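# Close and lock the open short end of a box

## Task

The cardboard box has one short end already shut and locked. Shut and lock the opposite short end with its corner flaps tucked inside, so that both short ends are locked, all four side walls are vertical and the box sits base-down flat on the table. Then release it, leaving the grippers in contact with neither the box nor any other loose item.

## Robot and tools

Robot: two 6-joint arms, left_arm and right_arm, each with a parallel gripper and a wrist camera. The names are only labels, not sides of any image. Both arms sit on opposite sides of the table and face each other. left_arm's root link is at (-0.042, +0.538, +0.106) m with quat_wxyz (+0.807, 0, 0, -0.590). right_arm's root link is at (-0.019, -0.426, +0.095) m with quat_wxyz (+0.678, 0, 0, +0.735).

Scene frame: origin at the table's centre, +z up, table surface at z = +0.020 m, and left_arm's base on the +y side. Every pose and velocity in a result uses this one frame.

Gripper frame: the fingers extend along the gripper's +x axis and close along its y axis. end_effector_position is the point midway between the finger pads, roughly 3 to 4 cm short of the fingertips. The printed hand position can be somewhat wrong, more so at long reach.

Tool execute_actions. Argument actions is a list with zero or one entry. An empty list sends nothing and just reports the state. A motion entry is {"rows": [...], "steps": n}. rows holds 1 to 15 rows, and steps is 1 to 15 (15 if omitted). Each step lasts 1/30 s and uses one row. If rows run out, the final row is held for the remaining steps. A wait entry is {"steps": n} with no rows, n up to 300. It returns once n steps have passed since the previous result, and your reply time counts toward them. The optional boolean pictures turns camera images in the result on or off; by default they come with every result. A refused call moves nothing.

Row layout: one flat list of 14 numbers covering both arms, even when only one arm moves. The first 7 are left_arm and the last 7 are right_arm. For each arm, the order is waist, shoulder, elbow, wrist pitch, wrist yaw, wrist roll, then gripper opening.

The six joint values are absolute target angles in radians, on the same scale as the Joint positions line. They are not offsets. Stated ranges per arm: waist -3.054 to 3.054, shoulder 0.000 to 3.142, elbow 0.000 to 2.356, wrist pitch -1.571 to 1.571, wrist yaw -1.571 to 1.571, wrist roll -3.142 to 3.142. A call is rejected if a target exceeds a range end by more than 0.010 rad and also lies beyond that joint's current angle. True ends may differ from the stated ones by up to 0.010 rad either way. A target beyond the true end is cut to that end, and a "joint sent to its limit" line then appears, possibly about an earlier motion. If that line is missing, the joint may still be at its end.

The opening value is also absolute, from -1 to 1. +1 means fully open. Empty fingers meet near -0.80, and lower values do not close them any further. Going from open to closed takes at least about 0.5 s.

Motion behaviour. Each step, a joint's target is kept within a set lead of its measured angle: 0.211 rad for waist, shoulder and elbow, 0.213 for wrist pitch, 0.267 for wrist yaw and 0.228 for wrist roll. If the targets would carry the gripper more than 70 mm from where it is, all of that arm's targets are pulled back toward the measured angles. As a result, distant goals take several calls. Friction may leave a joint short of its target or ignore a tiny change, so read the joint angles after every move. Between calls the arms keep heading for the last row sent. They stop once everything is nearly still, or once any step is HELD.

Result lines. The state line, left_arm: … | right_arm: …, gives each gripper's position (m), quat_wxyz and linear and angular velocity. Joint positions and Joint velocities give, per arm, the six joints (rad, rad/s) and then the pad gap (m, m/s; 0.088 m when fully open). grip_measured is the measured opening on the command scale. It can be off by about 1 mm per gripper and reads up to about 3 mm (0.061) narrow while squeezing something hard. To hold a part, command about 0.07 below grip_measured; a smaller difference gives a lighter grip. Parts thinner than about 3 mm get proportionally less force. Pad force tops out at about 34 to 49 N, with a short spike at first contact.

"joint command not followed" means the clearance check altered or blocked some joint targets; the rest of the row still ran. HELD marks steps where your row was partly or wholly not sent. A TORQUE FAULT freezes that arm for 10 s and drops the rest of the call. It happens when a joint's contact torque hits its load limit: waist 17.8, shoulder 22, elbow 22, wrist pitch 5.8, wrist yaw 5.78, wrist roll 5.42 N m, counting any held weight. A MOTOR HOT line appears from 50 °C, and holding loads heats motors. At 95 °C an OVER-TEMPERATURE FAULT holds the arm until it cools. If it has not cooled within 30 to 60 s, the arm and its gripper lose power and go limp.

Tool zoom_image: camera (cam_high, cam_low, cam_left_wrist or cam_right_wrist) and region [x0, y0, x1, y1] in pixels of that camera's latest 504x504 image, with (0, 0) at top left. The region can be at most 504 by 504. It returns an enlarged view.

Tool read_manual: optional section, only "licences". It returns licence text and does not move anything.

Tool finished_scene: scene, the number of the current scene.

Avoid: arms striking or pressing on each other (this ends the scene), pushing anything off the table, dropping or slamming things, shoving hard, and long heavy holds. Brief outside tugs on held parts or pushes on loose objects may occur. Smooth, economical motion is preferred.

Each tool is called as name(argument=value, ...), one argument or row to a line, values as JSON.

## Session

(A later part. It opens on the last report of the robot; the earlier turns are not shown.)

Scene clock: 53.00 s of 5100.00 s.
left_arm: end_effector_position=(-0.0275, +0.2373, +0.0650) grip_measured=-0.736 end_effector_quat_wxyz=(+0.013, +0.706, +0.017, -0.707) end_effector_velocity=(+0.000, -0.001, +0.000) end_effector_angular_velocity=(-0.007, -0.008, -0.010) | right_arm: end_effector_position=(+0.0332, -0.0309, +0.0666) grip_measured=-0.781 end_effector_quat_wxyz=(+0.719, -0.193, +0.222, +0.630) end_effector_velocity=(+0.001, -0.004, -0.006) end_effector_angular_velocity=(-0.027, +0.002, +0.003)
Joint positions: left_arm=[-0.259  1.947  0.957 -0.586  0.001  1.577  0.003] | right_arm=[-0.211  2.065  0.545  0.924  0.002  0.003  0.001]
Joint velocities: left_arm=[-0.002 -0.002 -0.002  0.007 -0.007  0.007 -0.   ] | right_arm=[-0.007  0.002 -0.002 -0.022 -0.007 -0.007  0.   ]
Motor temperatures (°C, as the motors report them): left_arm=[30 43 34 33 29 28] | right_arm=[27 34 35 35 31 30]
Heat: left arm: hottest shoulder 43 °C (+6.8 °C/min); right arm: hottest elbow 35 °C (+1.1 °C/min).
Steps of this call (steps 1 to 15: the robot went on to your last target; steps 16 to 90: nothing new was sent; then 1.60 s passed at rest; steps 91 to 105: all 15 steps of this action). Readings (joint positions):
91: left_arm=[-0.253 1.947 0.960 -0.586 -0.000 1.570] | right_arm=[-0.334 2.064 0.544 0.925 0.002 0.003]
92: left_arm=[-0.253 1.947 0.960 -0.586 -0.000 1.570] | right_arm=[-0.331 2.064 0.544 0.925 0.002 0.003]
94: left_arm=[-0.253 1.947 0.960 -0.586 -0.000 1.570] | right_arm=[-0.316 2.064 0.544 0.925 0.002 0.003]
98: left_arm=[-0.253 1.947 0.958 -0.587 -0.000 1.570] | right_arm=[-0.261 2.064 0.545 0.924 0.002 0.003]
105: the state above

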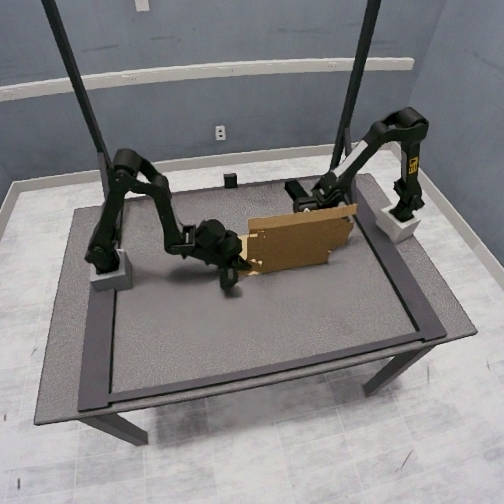

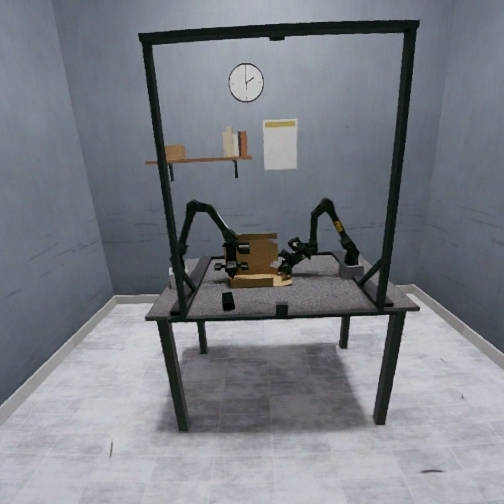

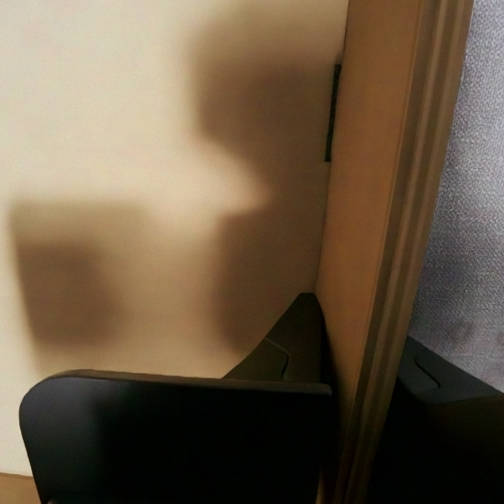

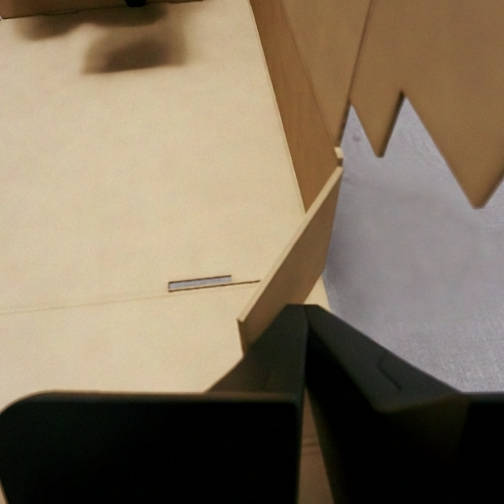

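execute_actions(
  actions=[
    {"rows": [[-0.254,1.935,0.952,-0.586,0,1.571,-0.81,-0.195,2.08,0.56,0.918,0,0,-0.8],[-0.254,1.935,0.952,-0.586,0,1.571,-0.81,-0.185,2.084,0.57,0.912,0,0,-0.8],[-0.254,1.935,0.952,-0.586,0,1.571,-0.81,-0.175,2.088,0.58,0.906,0,0,-0.8],[-0.254,1.935,0.952,-0.586,0,1.571,-0.81,-0.165,2.092,0.59,0.9,0,0,-0.8],[-0.254,1.935,0.952,-0.586,0,1.571,-0.81,-0.16,2.096,0.6,0.894,0,0,-0.8],[-0.254,1.935,0.952,-0.586,0,1.571,-0.81,-0.155,2.1,0.612,0.887,0,0,-0.8],[-0.254,1.935,0.952,-0.586,0,1.571,-0.81,-0.15,2.104,0.625,0.878,0,0,-0.8],[-0.254,1.935,0.952,-0.586,0,1.571,-0.81,-0.15,2.1075,0.6376,0.87,0,0,-0.8]], "steps": 15},
  ],
)

Scene clock: 55.80 s of 5100.00 s.
left_arm: end_effector_position=(-0.0276, +0.2375, +0.0649) grip_measured=-0.736 end_effector_quat_wxyz=(+0.013, +0.706, +0.017, -0.708) end_effector_velocity=(+0.000, +0.000, +0.001) end_effector_angular_velocity=(-0.007, -0.008, +0.019) | right_arm: end_effector_position=(+0.0152, -0.0104, +0.0662) grip_measured=-0.781 end_effector_quat_wxyz=(+0.704, -0.200, +0.217, +0.646) end_effector_velocity=(-0.002, +0.003, +0.001) end_effector_angular_velocity=(+0.004, +0.018, +0.012)
Joint positions: left_arm=[-0.26   1.947  0.957 -0.586  0.002  1.577  0.003] | right_arm=[-0.16   2.095  0.624  0.872  0.005  0.003  0.001]
Joint velocities: left_arm=[-0.002 -0.007 -0.007  0.007 -0.007 -0.022  0.   ] | right_arm=[-0.002  0.002  0.012 -0.007 -0.022  0.007 -0.   ]
Motor temperatures (°C, as the motors report them): left_arm=[30 44 34 33 29 28] | right_arm=[27 34 35 35 31 30]
Heat: left arm: hottest shoulder 44 °C (+7.5 °C/min); right arm: hottest elbow 35 °C (+1.1 °C/min).
Steps of this call (steps 1 to 15: the robot went on to your last target; steps 16 to 69: nothing new was sent; steps 70 to 84: all 15 steps of this action). Readings (joint positions):
70: left_arm=[-0.259 1.947 0.957 -0.586 0.001 1.577] | right_arm=[-0.210 2.065 0.545 0.923 0.002 0.003]
71: left_arm=[-0.259 1.947 0.957 -0.586 0.001 1.577] | right_arm=[-0.209 2.066 0.547 0.922 0.003 0.003]
73: left_arm=[-0.259 1.947 0.957 -0.586 0.001 1.577] | right_arm=[-0.199 2.071 0.559 0.914 0.004 0.003]
77: left_arm=[-0.260 1.947 0.957 -0.586 0.002 1.577] | right_arm=[-0.172 2.085 0.598 0.889 0.005 0.003]
84: the state above

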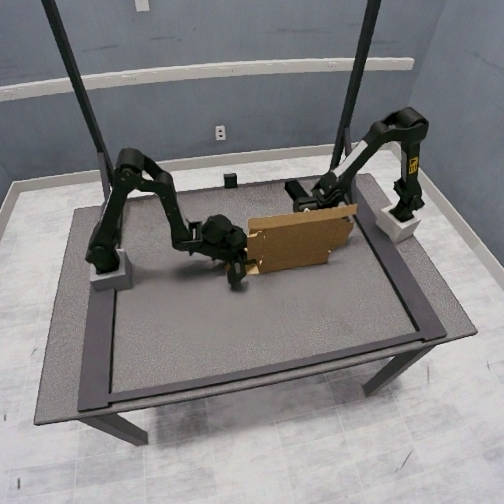

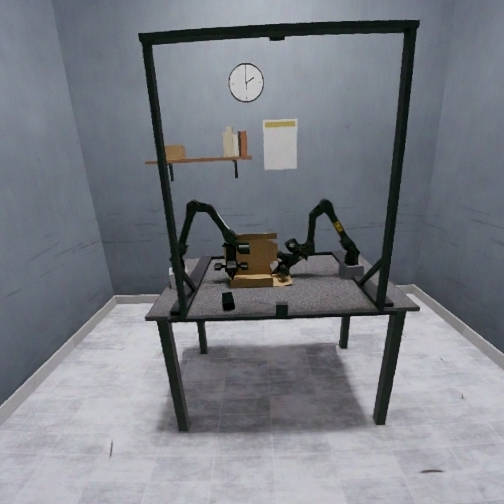

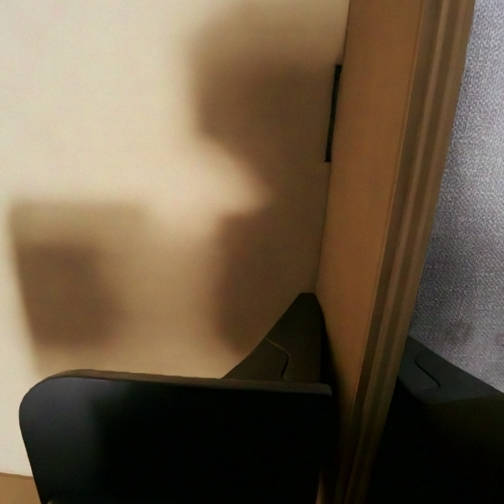

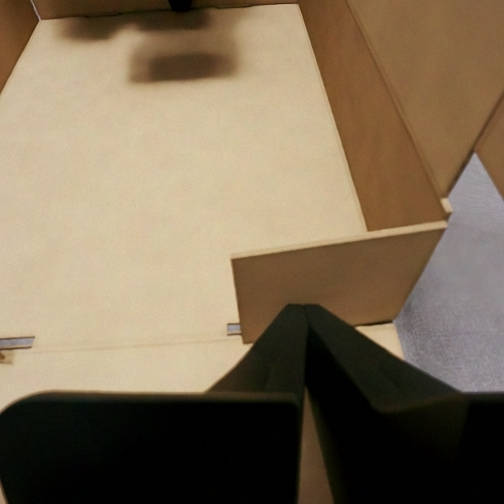

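execute_actions(
  actions=[
    {"rows": [[-0.254,1.935,0.952,-0.586,0,1.571,-0.81,-0.15,2.08,0.57,0.91,0,0,-0.8],[-0.254,1.935,0.952,-0.586,0,1.571,-0.81,-0.15,2.04,0.51,0.927,0,0,-0.8],[-0.254,1.935,0.952,-0.586,0,1.571,-0.81,-0.14,2.0,0.46,0.93,0,0,-0.8],[-0.254,1.935,0.952,-0.586,0,1.571,-0.81,-0.13,1.95,0.41,0.94,0,0,-0.8],[-0.254,1.935,0.952,-0.586,0,1.571,-0.81,-0.12,1.9,0.36,0.945,0,0,-0.8],[-0.254,1.935,0.952,-0.586,0,1.571,-0.81,-0.1,1.863,0.314,0.949,0,0,-0.8],[-0.254,1.935,0.952,-0.586,0,1.571,-0.81,-0.085,1.85,0.26,0.99,0,0,-0.8],[-0.254,1.935,0.952,-0.586,0,1.571,-0.81,-0.07,1.84,0.21,1.03,0,0,-0.8],[-0.254,1.935,0.952,-0.586,0,1.571,-0.81,-0.055,1.835,0.16,1.075,0,0,-0.8],[-0.254,1.935,0.952,-0.586,0,1.571,-0.81,-0.043,1.828,0.113,1.116,0,0,-0.8]], "steps": 15},
  ],
)

zoom_image(
  camera="cam_low",
  region=[200, 220, 330, 300],
)

Scene clock: 62.97 s of 5100.00 s.
left_arm: end_effector_position=(-0.0269, +0.2374, +0.0650) grip_measured=-0.736 end_effector_quat_wxyz=(+0.015, +0.706, +0.018, -0.708) end_effector_velocity=(+0.000, +0.002, +0.000) end_effector_angular_velocity=(+0.008, -0.007, +0.020) | right_arm: end_effector_position=(-0.0277, -0.1334, +0.0744) grip_measured=-0.781 end_effector_quat_wxyz=(+0.663, -0.219, +0.213, +0.683) end_effector_velocity=(-0.005, -0.021, +0.024) end_effector_angular_velocity=(+0.129, +0.002, +0.027)
Joint positions: left_arm=[-0.258  1.946  0.957 -0.586  0.002  1.575  0.003] | right_arm=[-0.049  1.845  0.127  1.097  0.002  0.003  0.001]
Joint velocities: left_arm=[-0.002 -0.002 -0.002 -0.007 -0.007 -0.022 -0.   ] | right_arm=[ 0.017 -0.051 -0.149  0.227 -0.007 -0.007 -0.   ]
Motor temperatures (°C, as the motors report them): left_arm=[30 44 34 33 29 28] | right_arm=[27 35 35 35 31 30]
Heat: left arm: hottest shoulder 44 °C (+7.0 °C/min); right arm: hottest shoulder 35 °C (+1.0 °C/min).
Steps of this call (steps 1 to 15: the robot went on to your last target; steps 16 to 90: nothing new was sent; then 3.67 s passed at rest; steps 91 to 105: all 15 steps of this action). Readings (joint positions):
91: left_arm=[-0.260 1.947 0.957 -0.586 0.002 1.577] | right_arm=[-0.160 2.095 0.621 0.875 0.005 0.003]
92: left_arm=[-0.260 1.947 0.957 -0.586 0.002 1.576] | right_arm=[-0.159 2.091 0.604 0.893 0.005 0.003]
94: left_arm=[-0.258 1.946 0.957 -0.586 0.002 1.575] | right_arm=[-0.153 2.050 0.533 0.912 0.005 0.003]
98: left_arm=[-0.258 1.946 0.957 -0.586 0.002 1.575] | right_arm=[-0.111 1.910 0.341 0.965 0.005 0.003]
105: the state above

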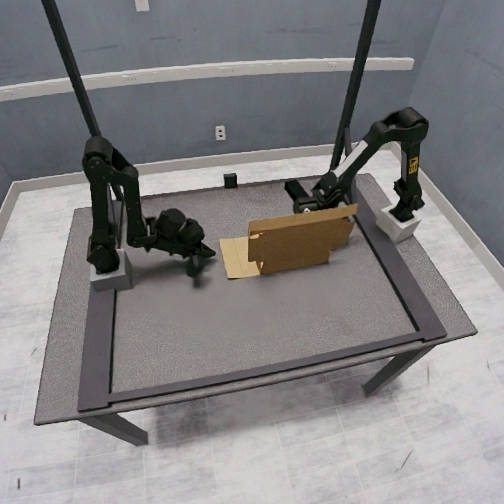

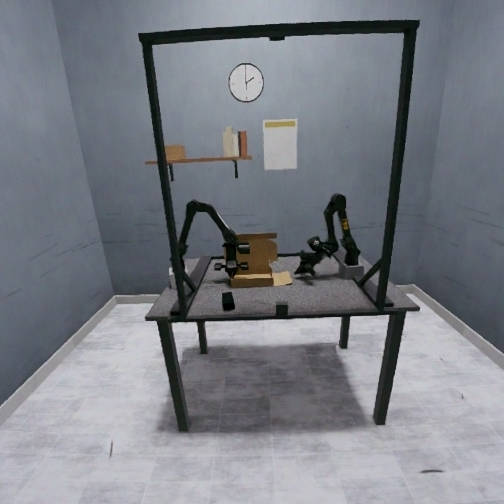

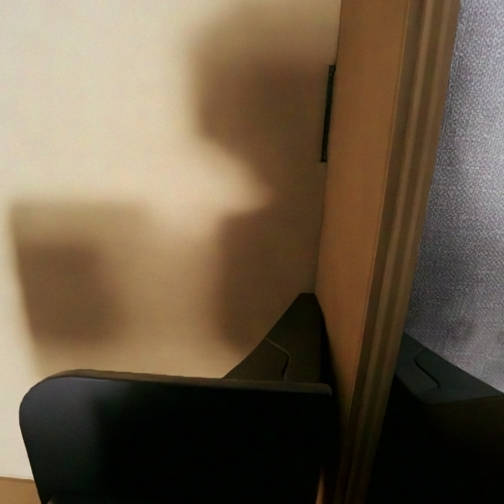

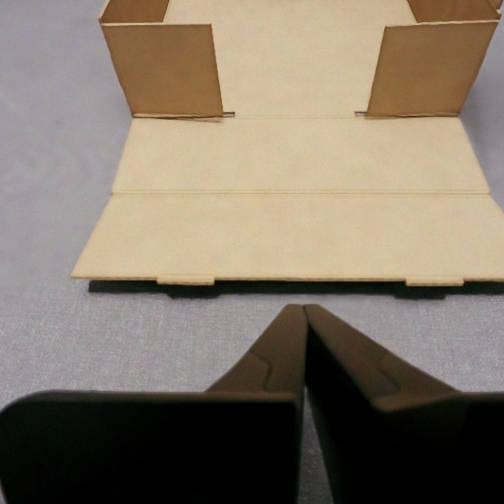

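Region (200, 220, 330, 300) of cam_low's 504x504 image, scaled by 3.877, with more detail than that image has; it fills the top 310 rows of this view, and the rest is white.

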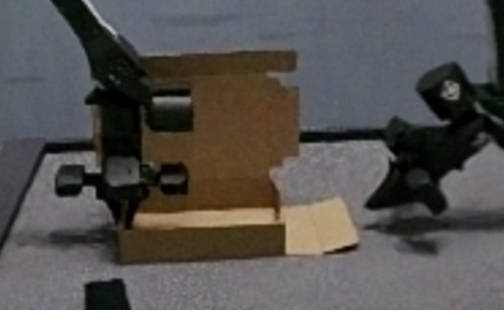

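execute_actions(
  actions=[
    {"rows": [[-0.254,1.935,0.952,-0.586,0,1.571,-0.81,-0.043,1.88,0.12,1.16,0,0,-0.8],[-0.254,1.935,0.952,-0.586,0,1.571,-0.81,-0.043,1.93,0.125,1.21,0,0,-0.8],[-0.254,1.935,0.952,-0.586,0,1.571,-0.81,-0.043,1.98,0.13,1.255,0,0,-0.8],[-0.254,1.935,0.952,-0.586,0,1.571,-0.81,-0.043,2.03,0.135,1.3,0,0,-0.8],[-0.254,1.935,0.952,-0.586,0,1.571,-0.81,-0.043,2.08,0.14,1.345,0,0,-0.8],[-0.254,1.935,0.952,-0.586,0,1.571,-0.81,-0.043,2.12,0.146,1.38,0,0,-0.8],[-0.254,1.935,0.952,-0.586,0,1.571,-0.81,-0.043,2.159,0.152,1.407,0,0,-0.8]], "steps": 15},
  ],
)

zoom_image(
  camera="cam_low",
  region=[240, 230, 340, 300],
)

Scene clock: 70.03 s of 5100.00 s.
left_arm: end_effector_position=(-0.0269, +0.2374, +0.0650) grip_measured=-0.736 end_effector_quat_wxyz=(+0.015, +0.706, +0.018, -0.708) end_effector_velocity=(+0.000, +0.002, +0.000) end_effector_angular_velocity=(+0.008, -0.007, -0.010) | right_arm: end_effector_position=(-0.0284, -0.1290, +0.0490) grip_measured=-0.781 end_effector_quat_wxyz=(+0.665, -0.211, +0.206, +0.686) end_effector_velocity=(-0.001, +0.004, -0.001) end_effector_angular_velocity=(+0.016, +0.019, +0.007)
Joint positions: left_arm=[-0.258  1.946  0.957 -0.586  0.002  1.575  0.003] | right_arm=[-0.047  2.146  0.147  1.401  0.002  0.003  0.001]
Joint velocities: left_arm=[-0.002 -0.002 -0.002 -0.007 -0.007  0.007 -0.   ] | right_arm=[-0.007  0.032  0.012  0.037 -0.022  0.007 -0.   ]
Motor temperatures (°C, as the motors report them): left_arm=[30 45 34 33 29 28] | right_arm=[27 35 35 36 31 30]
Heat: left arm: hottest shoulder 45 °C (+9.1 °C/min); right arm: hottest wrist pitch 36 °C (+2.0 °C/min).
Steps of this call (steps 1 to 30: the robot went on to your last target; steps 31 to 90: nothing new was sent; then 3.57 s passed at rest; steps 91 to 105: all 15 steps of this action). Readings (joint positions):
91: left_arm=[-0.258 1.946 0.957 -0.586 0.002 1.575] | right_arm=[-0.047 1.841 0.120 1.120 0.002 0.003]
92: left_arm=[-0.258 1.946 0.957 -0.586 0.002 1.575] | right_arm=[-0.047 1.855 0.120 1.142 0.002 0.003]
94: left_arm=[-0.258 1.946 0.957 -0.586 0.002 1.575] | right_arm=[-0.047 1.915 0.123 1.210 0.002 0.003]
98: left_arm=[-0.258 1.946 0.957 -0.586 0.002 1.575] | right_arm=[-0.047 2.083 0.139 1.345 0.002 0.003]
105: the state above

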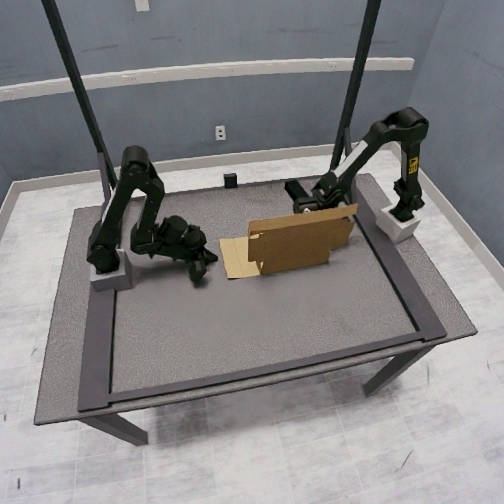

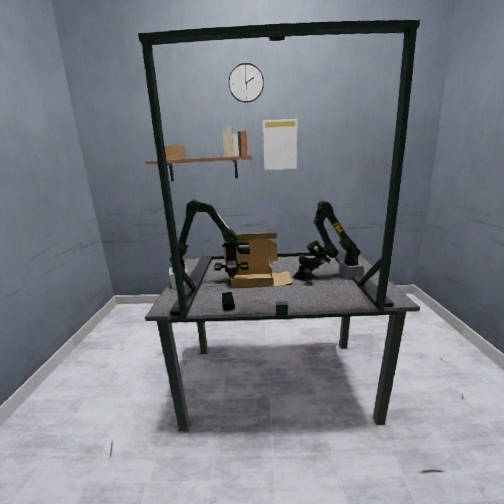

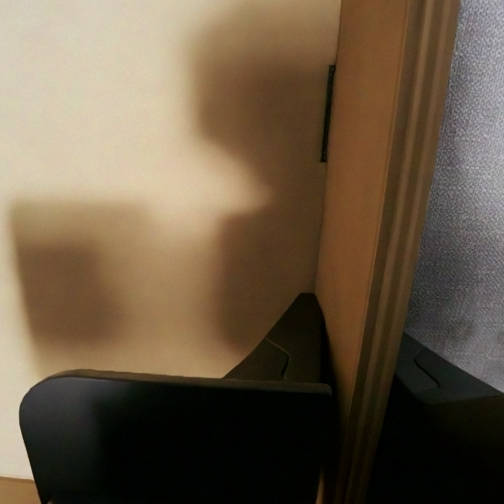

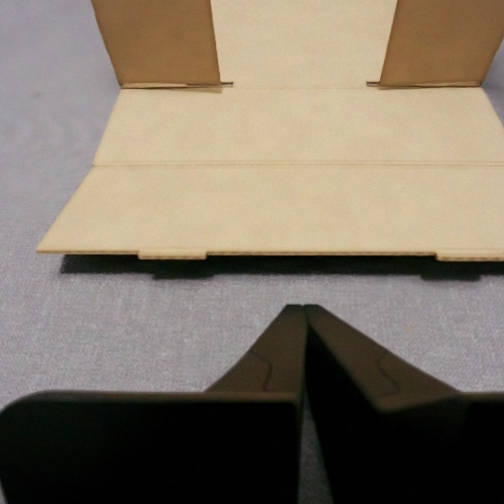

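Region (240, 230, 340, 300) of cam_low's 504x504 image, scaled by 5.040, with more detail than that image has; it fills the top 353 rows of this view, and the rest is white.

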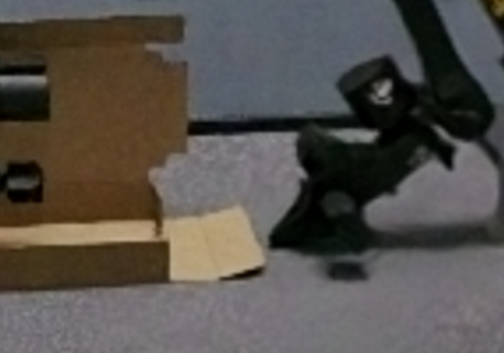

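execute_actions(
  actions=[
    {"rows": [[-0.254,1.935,0.952,-0.586,0,1.571,-0.81,-0.043,2.16,0.17,1.385,0,0,-0.8],[-0.254,1.935,0.952,-0.586,0,1.571,-0.81,-0.043,2.155,0.188,1.362,0,0,-0.8],[-0.254,1.935,0.952,-0.586,0,1.571,-0.81,-0.043,2.15,0.206,1.34,0,0,-0.8],[-0.254,1.935,0.952,-0.586,0,1.571,-0.81,-0.043,2.145,0.224,1.317,0,0,-0.8],[-0.254,1.935,0.952,-0.586,0,1.571,-0.81,-0.043,2.141,0.242,1.295,0,0,-0.8],[-0.254,1.935,0.952,-0.586,0,1.571,-0.81,-0.043,2.137,0.26,1.273,0,0,-0.8],[-0.254,1.935,0.952,-0.586,0,1.571,-0.81,-0.043,2.134,0.278,1.252,0,0,-0.8],[-0.254,1.935,0.952,-0.586,0,1.571,-0.81,-0.043,2.131,0.296,1.231,0,0,-0.8],[-0.254,1.935,0.952,-0.586,0,1.571,-0.81,-0.043,2.128,0.312,1.213,0,0,-0.8],[-0.254,1.935,0.952,-0.586,0,1.571,-0.81,-0.043,2.125,0.328,1.197,0,0,-0.8]], "steps": 15},
  ],
)

zoom_image(
  camera="cam_low",
  region=[240, 230, 340, 300],
)

Scene clock: 74.57 s of 5100.00 s.
left_arm: end_effector_position=(-0.0270, +0.2428, +0.0640) grip_measured=-0.736 end_effector_quat_wxyz=(+0.008, +0.706, +0.025, -0.708) end_effector_velocity=(+0.000, +0.005, -0.002) end_effector_angular_velocity=(+0.017, -0.007, +0.005) | right_arm: end_effector_position=(-0.0296, -0.0935, +0.0463) grip_measured=-0.781 end_effector_quat_wxyz=(+0.664, -0.215, +0.210, +0.685) end_effector_velocity=(-0.000, -0.002, -0.002) end_effector_angular_velocity=(-0.037, +0.009, -0.001)
Joint positions: left_arm=[-0.257  1.945  0.949 -0.598  0.001  1.575  0.003] | right_arm=[-0.047  2.119  0.292  1.216  0.002  0.003  0.001]
Joint velocities: left_arm=[-0.002  0.002 -0.007 -0.007 -0.007 -0.007  0.   ] | right_arm=[-0.002 -0.037  0.007 -0.081 -0.007  0.007 -0.   ]
Motor temperatures (°C, as the motors report them): left_arm=[30 45 34 33 29 28] | right_arm=[27 35 35 36 31 30]
Heat: left arm: hottest shoulder 45 °C (+9.0 °C/min); right arm: hottest wrist pitch 36 °C (+1.0 °C/min).
Steps of this call (steps 1 to 15: the robot went on to your last target; steps 16 to 90: nothing new was sent; then 1.03 s passed at rest; steps 91 to 105: all 15 steps of this action). Readings (joint positions):
91: left_arm=[-0.258 1.946 0.957 -0.586 0.002 1.575] | right_arm=[-0.047 2.150 0.149 1.404 0.002 0.003]
92: left_arm=[-0.258 1.946 0.957 -0.586 0.002 1.575] | right_arm=[-0.047 2.150 0.155 1.395 0.002 0.003]
94: left_arm=[-0.258 1.946 0.957 -0.586 0.002 1.575] | right_arm=[-0.047 2.150 0.178 1.366 0.002 0.003]
98: left_arm=[-0.258 1.946 0.957 -0.587 0.002 1.575] | right_arm=[-0.047 2.139 0.241 1.295 0.002 0.003]
105: the state above

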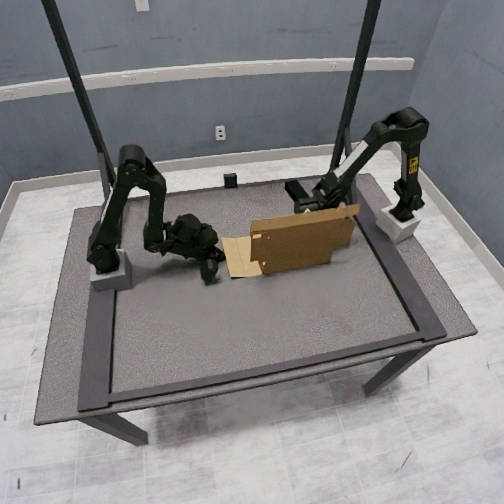

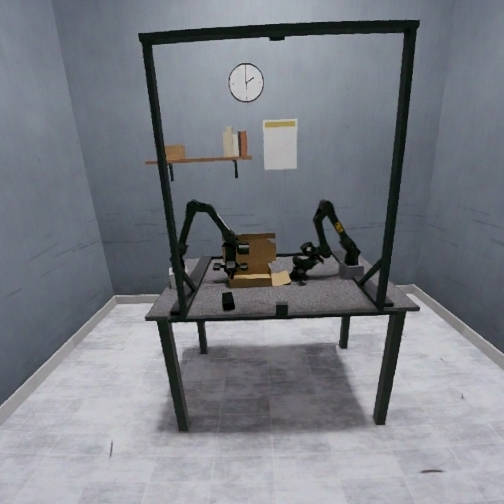

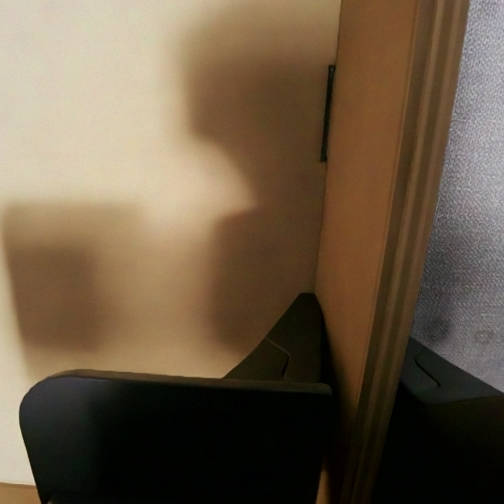

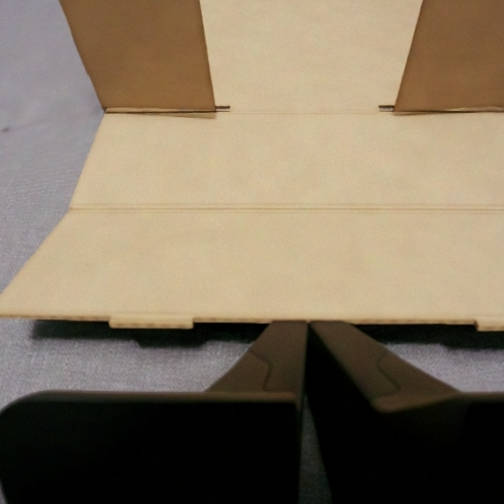

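Region (240, 230, 340, 300) of cam_low's 504x504 image, scaled by 5.040, with more detail than that image has; it fills the top 353 rows of this view, and the rest is white.

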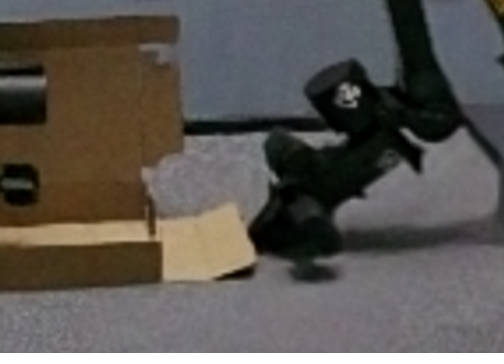

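execute_actions(
  actions=[
    {"rows": [[-0.254,1.935,0.952,-0.586,0,1.571,-0.81,-0.043,2.12,0.3,1.23,0,0,-0.8],[-0.254,1.935,0.952,-0.586,0,1.571,-0.81,-0.043,2.12,0.3,1.245,0,0,-0.8],[-0.254,1.935,0.952,-0.586,0,1.571,-0.81,-0.043,2.12,0.3,1.26,0,0,-0.8],[-0.254,1.935,0.952,-0.586,0,1.571,-0.81,-0.043,2.12,0.3,1.275,0,0,-0.8],[-0.254,1.935,0.952,-0.586,0,1.571,-0.81,-0.043,2.12,0.3,1.29,0,0,-0.8],[-0.254,1.935,0.952,-0.586,0,1.571,-0.81,-0.043,2.12,0.3,1.305,0,0,-0.8],[-0.254,1.935,0.952,-0.586,0,1.571,-0.81,-0.043,2.12,0.3,1.32,0,0,-0.8],[-0.254,1.935,0.952,-0.586,0,1.571,-0.81,-0.043,2.12,0.3,1.335,0,0,-0.8],[-0.254,1.935,0.952,-0.586,0,1.571,-0.81,-0.043,2.12,0.3,1.35,0,0,-0.8],[-0.254,1.935,0.952,-0.586,0,1.571,-0.81,-0.043,2.12,0.3,1.365,0,0,-0.8]], "steps": 15},
  ],
)

zoom_image(
  camera="cam_low",
  region=[240, 230, 340, 300],
)

Scene clock: 79.23 s of 5100.00 s.
left_arm: end_effector_position=(-0.0268, +0.2404, +0.0640) grip_measured=-0.736 end_effector_quat_wxyz=(+0.012, +0.706, +0.021, -0.708) end_effector_velocity=(+0.002, +0.004, +0.001) end_effector_angular_velocity=(+0.017, -0.007, +0.010) | right_arm: end_effector_position=(-0.0301, -0.0786, +0.0720) grip_measured=-0.781 end_effector_quat_wxyz=(+0.676, -0.168, +0.164, +0.698) end_effector_velocity=(-0.004, +0.002, +0.005) end_effector_angular_velocity=(+0.022, +0.004, +0.025)
Joint positions: left_arm=[-0.257  1.945  0.949 -0.587  0.001  1.575  0.003] | right_arm=[-0.047  2.117  0.29   1.352  0.002  0.003  0.001]
Joint velocities: left_arm=[ 0.002 -0.002  0.002 -0.022 -0.007 -0.007 -0.   ] | right_arm=[ 0.002 -0.002 -0.002  0.022 -0.022 -0.007 -0.   ]
Motor temperatures (°C, as the motors report them): left_arm=[30 46 34 33 29 28] | right_arm=[27 35 35 36 31 30]
Heat: left arm: hottest shoulder 46 °C (+10.1 °C/min); right arm: hottest wrist pitch 36 °C (+1.0 °C/min).
Steps of this call (steps 1 to 15: the robot went on to your last target; steps 16 to 90: nothing new was sent; then 1.17 s passed at rest; steps 91 to 105: all 15 steps of this action). Readings (joint positions):
91: left_arm=[-0.257 1.945 0.949 -0.598 0.001 1.575] | right_arm=[-0.047 2.115 0.293 1.210 0.002 0.003]
92: left_arm=[-0.257 1.945 0.949 -0.598 0.001 1.575] | right_arm=[-0.047 2.115 0.292 1.214 0.002 0.003]
94: left_arm=[-0.257 1.945 0.949 -0.598 0.001 1.575] | right_arm=[-0.047 2.116 0.291 1.227 0.002 0.003]
98: left_arm=[-0.257 1.945 0.949 -0.599 0.001 1.575] | right_arm=[-0.047 2.117 0.287 1.293 0.002 0.003]
105: the state above

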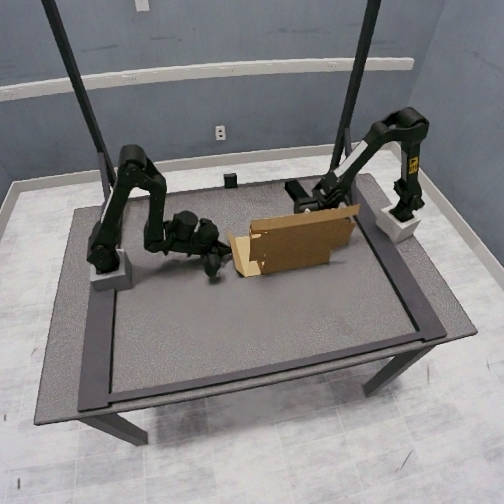

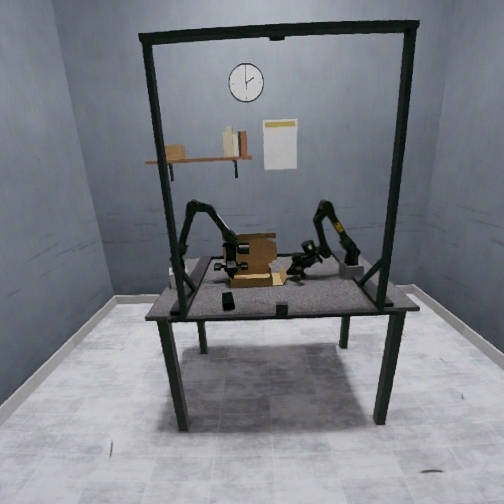

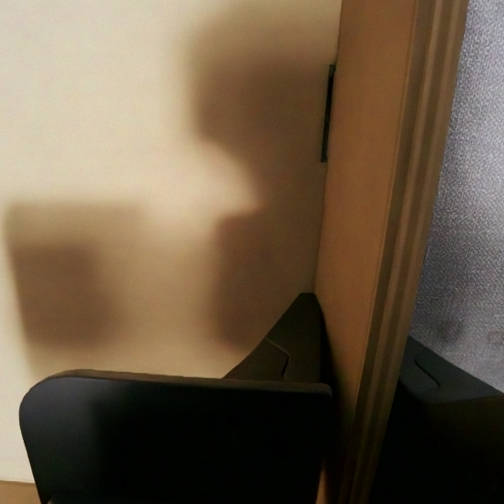

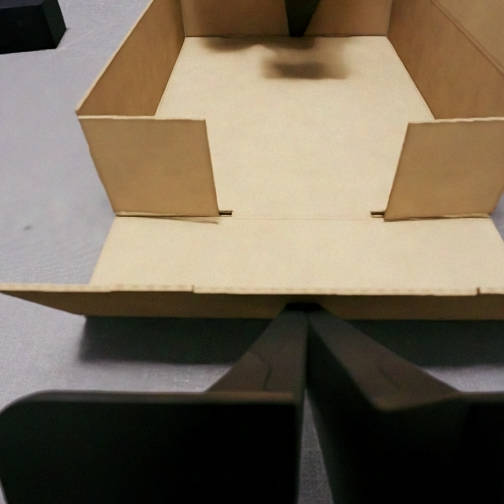

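Region (240, 230, 340, 300) of cam_low's 504x504 image, scaled by 5.040, with more detail than that image has; it fills the top 353 rows of this view, and the rest is white.

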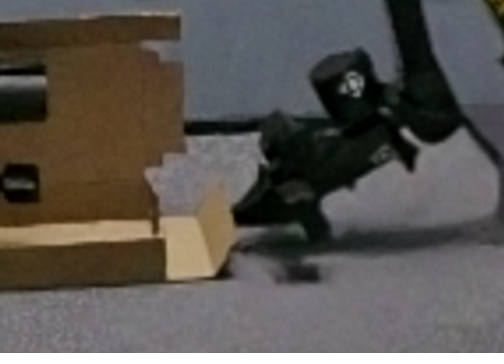

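execute_actions(
  actions=[
    {"rows": [[-0.254,1.925,0.956,-0.592,0,1.571,-0.81,-0.043,2.12,0.29,1.33,0,0,-0.8],[-0.254,1.915,0.96,-0.599,0,1.571,-0.81,-0.043,2.12,0.29,1.31,0,0,-0.8],[-0.254,1.905,0.965,-0.606,0,1.571,-0.81,-0.043,2.12,0.29,1.29,0,0,-0.8],[-0.254,1.895,0.97,-0.613,0,1.571,-0.81,-0.043,2.12,0.29,1.27,0,0,-0.8],[-0.254,1.885,0.975,-0.62,0,1.571,-0.81,-0.043,2.12,0.295,1.25,0,0,-0.8],[-0.254,1.875,0.98,-0.628,0,1.571,-0.81,-0.043,2.122,0.3,1.235,0,0,-0.8],[-0.254,1.875,0.98,-0.628,0,1.571,-0.81,-0.043,2.122,0.3,1.222,0,0,-0.8]], "steps": 15},
  ],
)

zoom_image(
  camera="cam_low",
  region=[200, 220, 330, 300],
)

Scene clock: 90.63 s of 5100.00 s.
left_arm: end_effector_position=(-0.0264, +0.2329, +0.0840) grip_measured=-0.736 end_effector_quat_wxyz=(+0.026, +0.707, +0.007, -0.707) end_effector_velocity=(-0.000, +0.011, +0.001) end_effector_angular_velocity=(+0.047, -0.005, +0.005) | right_arm: end_effector_position=(-0.0297, -0.0914, +0.0489) grip_measured=-0.781 end_effector_quat_wxyz=(+0.665, -0.211, +0.206, +0.686) end_effector_velocity=(-0.002, -0.003, -0.004) end_effector_angular_velocity=(-0.022, +0.009, +0.004)
Joint positions: left_arm=[-0.257  1.889  0.972 -0.627  0.001  1.575  0.003] | right_arm=[-0.047  2.117  0.294  1.226  0.002  0.003  0.001]
Joint velocities: left_arm=[-0.002 -0.007 -0.002 -0.051 -0.007 -0.007 -0.   ] | right_arm=[ 0.002 -0.002 -0.002 -0.022 -0.007  0.007 -0.   ]
Motor temperatures (°C, as the motors report them): left_arm=[30 46 34 33 29 28] | right_arm=[27 36 35 37 31 30]
Heat: left arm: hottest shoulder 46 °C (+7.1 °C/min); right arm: hottest wrist pitch 37 °C (+1.0 °C/min).
Steps of this call (steps 1 to 15: the robot went on to your last target; steps 16 to 90: nothing new was sent; then 7.90 s passed at rest; steps 91 to 105: all 15 steps of this action). Readings (joint positions):
91: left_arm=[-0.257 1.944 0.949 -0.587 0.001 1.575] | right_arm=[-0.047 2.117 0.290 1.355 0.002 0.003]
92: left_arm=[-0.257 1.941 0.949 -0.587 0.001 1.575] | right_arm=[-0.047 2.117 0.290 1.346 0.002 0.003]
94: left_arm=[-0.257 1.931 0.951 -0.596 0.001 1.575] | right_arm=[-0.047 2.117 0.290 1.316 0.002 0.003]
98: left_arm=[-0.257 1.901 0.963 -0.619 0.001 1.575] | right_arm=[-0.047 2.117 0.291 1.249 0.002 0.003]
105: the state above

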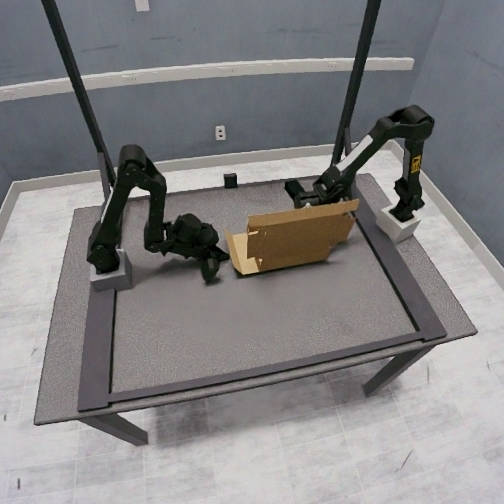

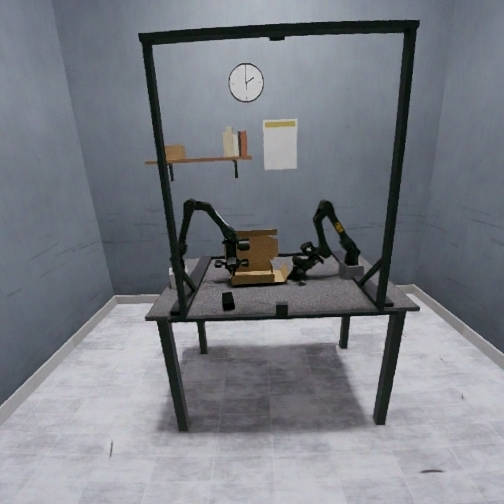

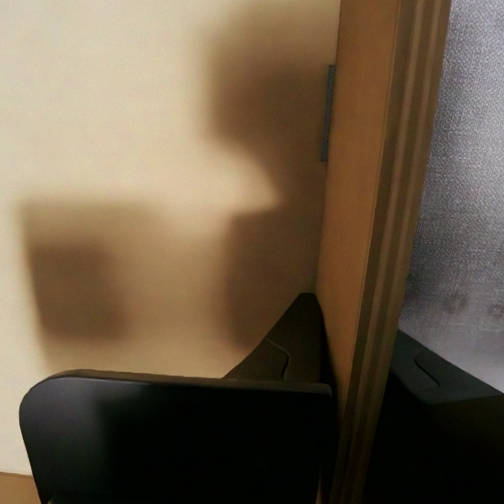

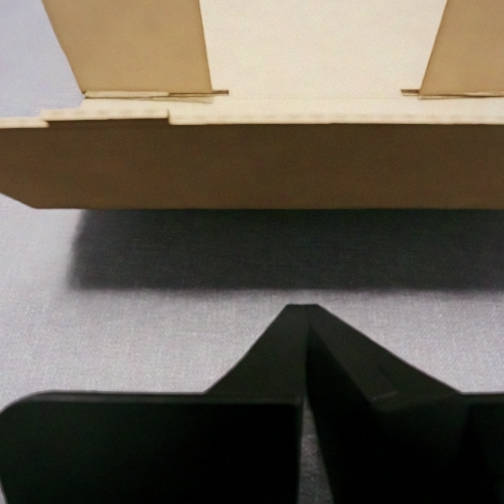

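Region (200, 220, 330, 300) of cam_low's 504x504 image, scaled by 3.877, with more detail than that image has; it fills the top 310 rows of this view, and the rest is white.

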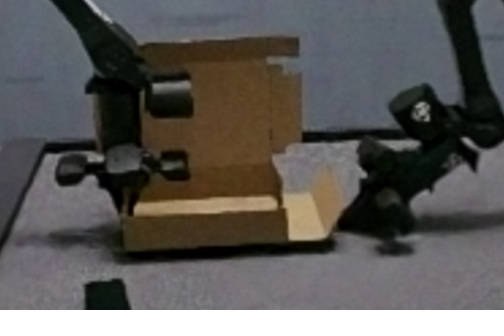

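execute_actions(
  actions=[
    {"rows": [[-0.254,1.875,0.98,-0.628,0,1.571,-0.81,-0.043,2.125,0.32,1.205,0,0,-0.8],[-0.254,1.875,0.98,-0.628,0,1.571,-0.81,-0.043,2.127,0.34,1.187,0,0,-0.8],[-0.254,1.875,0.98,-0.628,0,1.571,-0.81,-0.043,2.13,0.36,1.17,0,0,-0.8],[-0.254,1.875,0.98,-0.628,0,1.571,-0.81,-0.043,2.133,0.38,1.152,0,0,-0.8],[-0.254,1.875,0.98,-0.628,0,1.571,-0.81,-0.043,2.136,0.4,1.135,0,0,-0.8],[-0.254,1.875,0.98,-0.628,0,1.571,-0.81,-0.043,2.139,0.42,1.118,0,0,-0.8],[-0.254,1.875,0.98,-0.628,0,1.571,-0.81,-0.043,2.142,0.44,1.1,0,0,-0.8],[-0.254,1.875,0.98,-0.628,0,1.571,-0.81,-0.043,2.145,0.46,1.083,0,0,-0.8],[-0.254,1.875,0.98,-0.628,0,1.571,-0.81,-0.043,2.148,0.475,1.07,0,0,-0.8]], "steps": 15},
  ],
)

zoom_image(
  camera="cam_low",
  region=[240, 230, 340, 300],
)

Scene clock: 96.70 s of 5100.00 s.
left_arm: end_effector_position=(-0.0264, +0.2353, +0.0840) grip_measured=-0.736 end_effector_quat_wxyz=(+0.022, +0.707, +0.011, -0.707) end_effector_velocity=(+0.000, +0.002, +0.000) end_effector_angular_velocity=(+0.008, -0.007, +0.005) | right_arm: end_effector_position=(-0.0312, -0.0524, +0.0479) grip_measured=-0.781 end_effector_quat_wxyz=(+0.665, -0.212, +0.207, +0.686) end_effector_velocity=(+0.000, -0.001, -0.004) end_effector_angular_velocity=(-0.026, -0.023, +0.009)
Joint positions: left_arm=[-0.256  1.889  0.972 -0.638  0.001  1.575  0.003] | right_arm=[-0.047  2.134  0.453  1.08   0.002  0.003  0.001]
Joint velocities: left_arm=[-0.002 -0.002 -0.002 -0.007 -0.007 -0.007 -0.   ] | right_arm=[ 0.002 -0.002  0.007 -0.037  0.007 -0.022 -0.   ]
Motor temperatures (°C, as the motors report them): left_arm=[30 46 35 33 29 28] | right_arm=[27 36 34 37 31 30]
Heat: left arm: hottest shoulder 46 °C (+5.0 °C/min); right arm: hottest wrist pitch 37 °C (+1.0 °C/min).
Steps of this call (steps 1 to 15: the robot went on to your last target; steps 16 to 90: nothing new was sent; then 2.57 s passed at rest; steps 91 to 105: all 15 steps of this action). Readings (joint positions):
91: left_arm=[-0.257 1.889 0.972 -0.627 0.001 1.575] | right_arm=[-0.047 2.117 0.296 1.221 0.002 0.003]
92: left_arm=[-0.257 1.889 0.972 -0.627 0.001 1.575] | right_arm=[-0.047 2.117 0.302 1.212 0.002 0.003]
94: left_arm=[-0.257 1.889 0.972 -0.627 0.001 1.575] | right_arm=[-0.047 2.118 0.327 1.188 0.002 0.003]
98: left_arm=[-0.256 1.889 0.972 -0.627 0.001 1.575] | right_arm=[-0.047 2.127 0.403 1.127 0.002 0.003]
105: the state above

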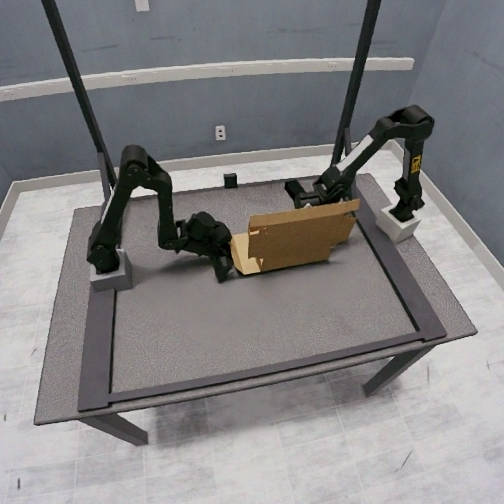

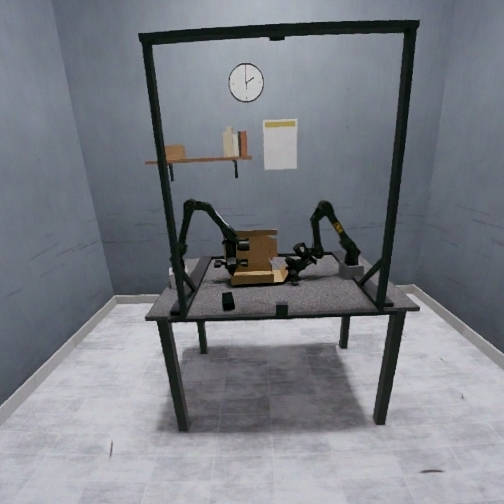

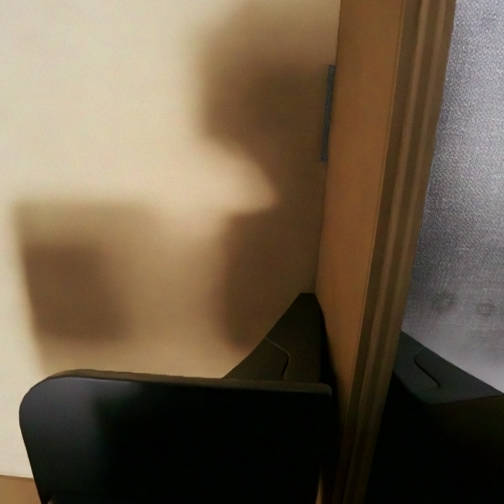

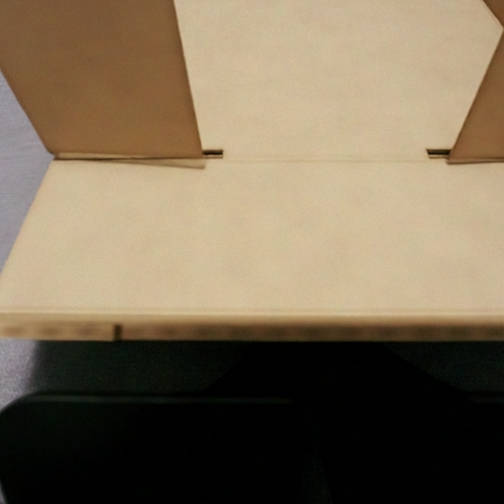

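Region (240, 230, 340, 300) of cam_low's 504x504 image, scaled by 5.040, with more detail than that image has; it fills the top 353 rows of this view, and the rest is white.

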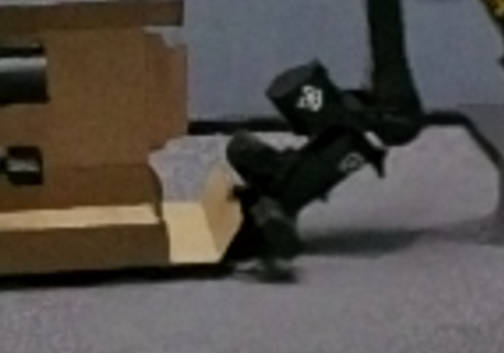

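execute_actions(
  actions=[
    {"rows": [[-0.254,1.87,0.98,-0.62,0,1.571,-0.81,-0.043,2.14,0.455,1.08,0,0,-0.8],[-0.254,1.865,0.98,-0.612,0,1.571,-0.81,-0.043,2.14,0.455,1.08,0,0,-0.8],[-0.254,1.86,0.98,-0.604,0,1.571,-0.81,-0.043,2.14,0.455,1.08,0,0,-0.8],[-0.254,1.855,0.98,-0.598,0,1.571,-0.81,-0.043,2.14,0.455,1.08,0,0,-0.8],[-0.254,1.85,0.98,-0.592,0,1.571,-0.81,-0.043,2.14,0.455,1.08,0,0,-0.8]], "steps": 12},
  ],
)

zoom_image(
  camera="cam_low",
  region=[240, 230, 340, 300],
)

Scene clock: 99.20 s of 5100.00 s.
left_arm: end_effector_position=(-0.0263, +0.2341, +0.0853) grip_measured=-0.736 end_effector_quat_wxyz=(+0.029, +0.707, +0.005, -0.707) end_effector_velocity=(+0.001, +0.003, +0.001) end_effector_angular_velocity=(+0.008, -0.021, +0.001) | right_arm: end_effector_position=(-0.0312, -0.0523, +0.0481) grip_measured=-0.781 end_effector_quat_wxyz=(+0.665, -0.212, +0.206, +0.686) end_effector_velocity=(-0.002, -0.002, -0.001) end_effector_angular_velocity=(-0.007, -0.006, +0.028)
Joint positions: left_arm=[-0.256  1.878  0.962 -0.623  0.001  1.575  0.003] | right_arm=[-0.047  2.134  0.452  1.081  0.002  0.003  0.001]
Joint velocities: left_arm=[-0.007 -0.007 -0.007 -0.007 -0.022 -0.007 -0.   ] | right_arm=[-0.002 -0.002 -0.002 -0.007 -0.022 -0.022 -0.   ]
Motor temperatures (°C, as the motors report them): left_arm=[30 47 35 33 29 28] | right_arm=[27 36 35 37 31 30]
Heat: left arm: hottest shoulder 47 °C (+6.0 °C/min); right arm: hottest wrist pitch 37 °C (+1.0 °C/min).
Steps of this call (steps 1 to 15: the robot went on to your last target; steps 16 to 63: nothing new was sent; steps 64 to 75: all 12 steps of this action). Readings (joint positions):
64: left_arm=[-0.256 1.889 0.972 -0.638 0.001 1.575] | right_arm=[-0.047 2.134 0.453 1.078 0.002 0.003]
65: left_arm=[-0.256 1.889 0.972 -0.638 0.001 1.575] | right_arm=[-0.047 2.134 0.453 1.078 0.002 0.003]
67: left_arm=[-0.256 1.886 0.971 -0.635 0.001 1.575] | right_arm=[-0.047 2.134 0.453 1.080 0.002 0.003]
71: left_arm=[-0.256 1.878 0.964 -0.626 0.001 1.575] | right_arm=[-0.047 2.134 0.452 1.081 0.002 0.003]
75: the state above

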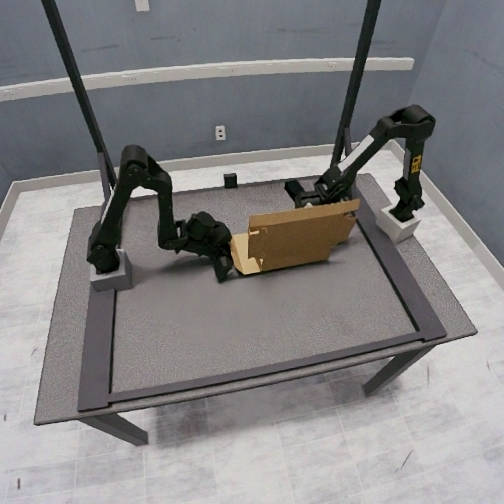

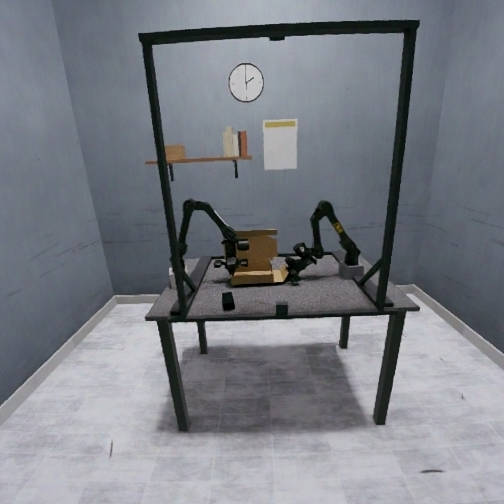

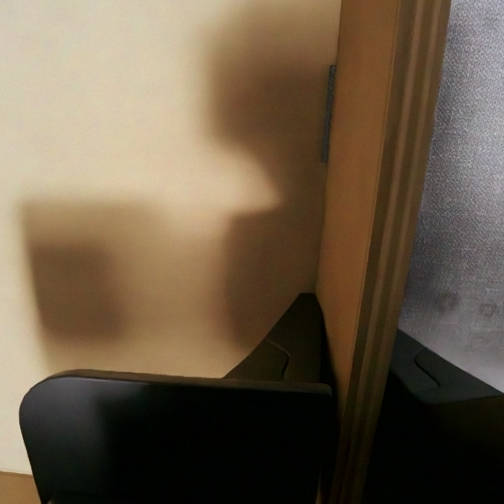

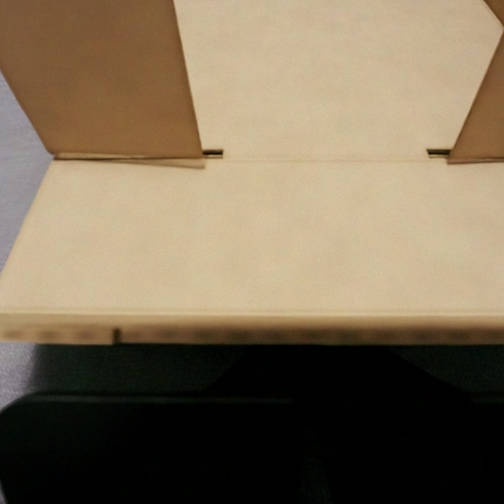

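Region (240, 230, 340, 300) of cam_low's 504x504 image, scaled by 5.040, with more detail than that image has; it fills the top 353 rows of this view, and the rest is white.

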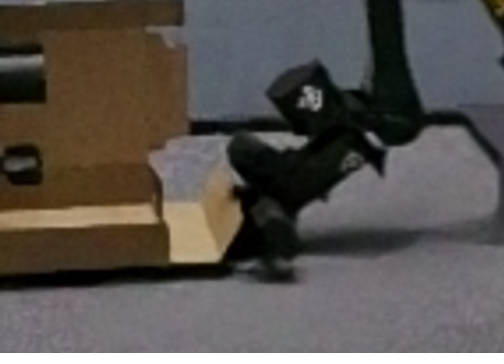

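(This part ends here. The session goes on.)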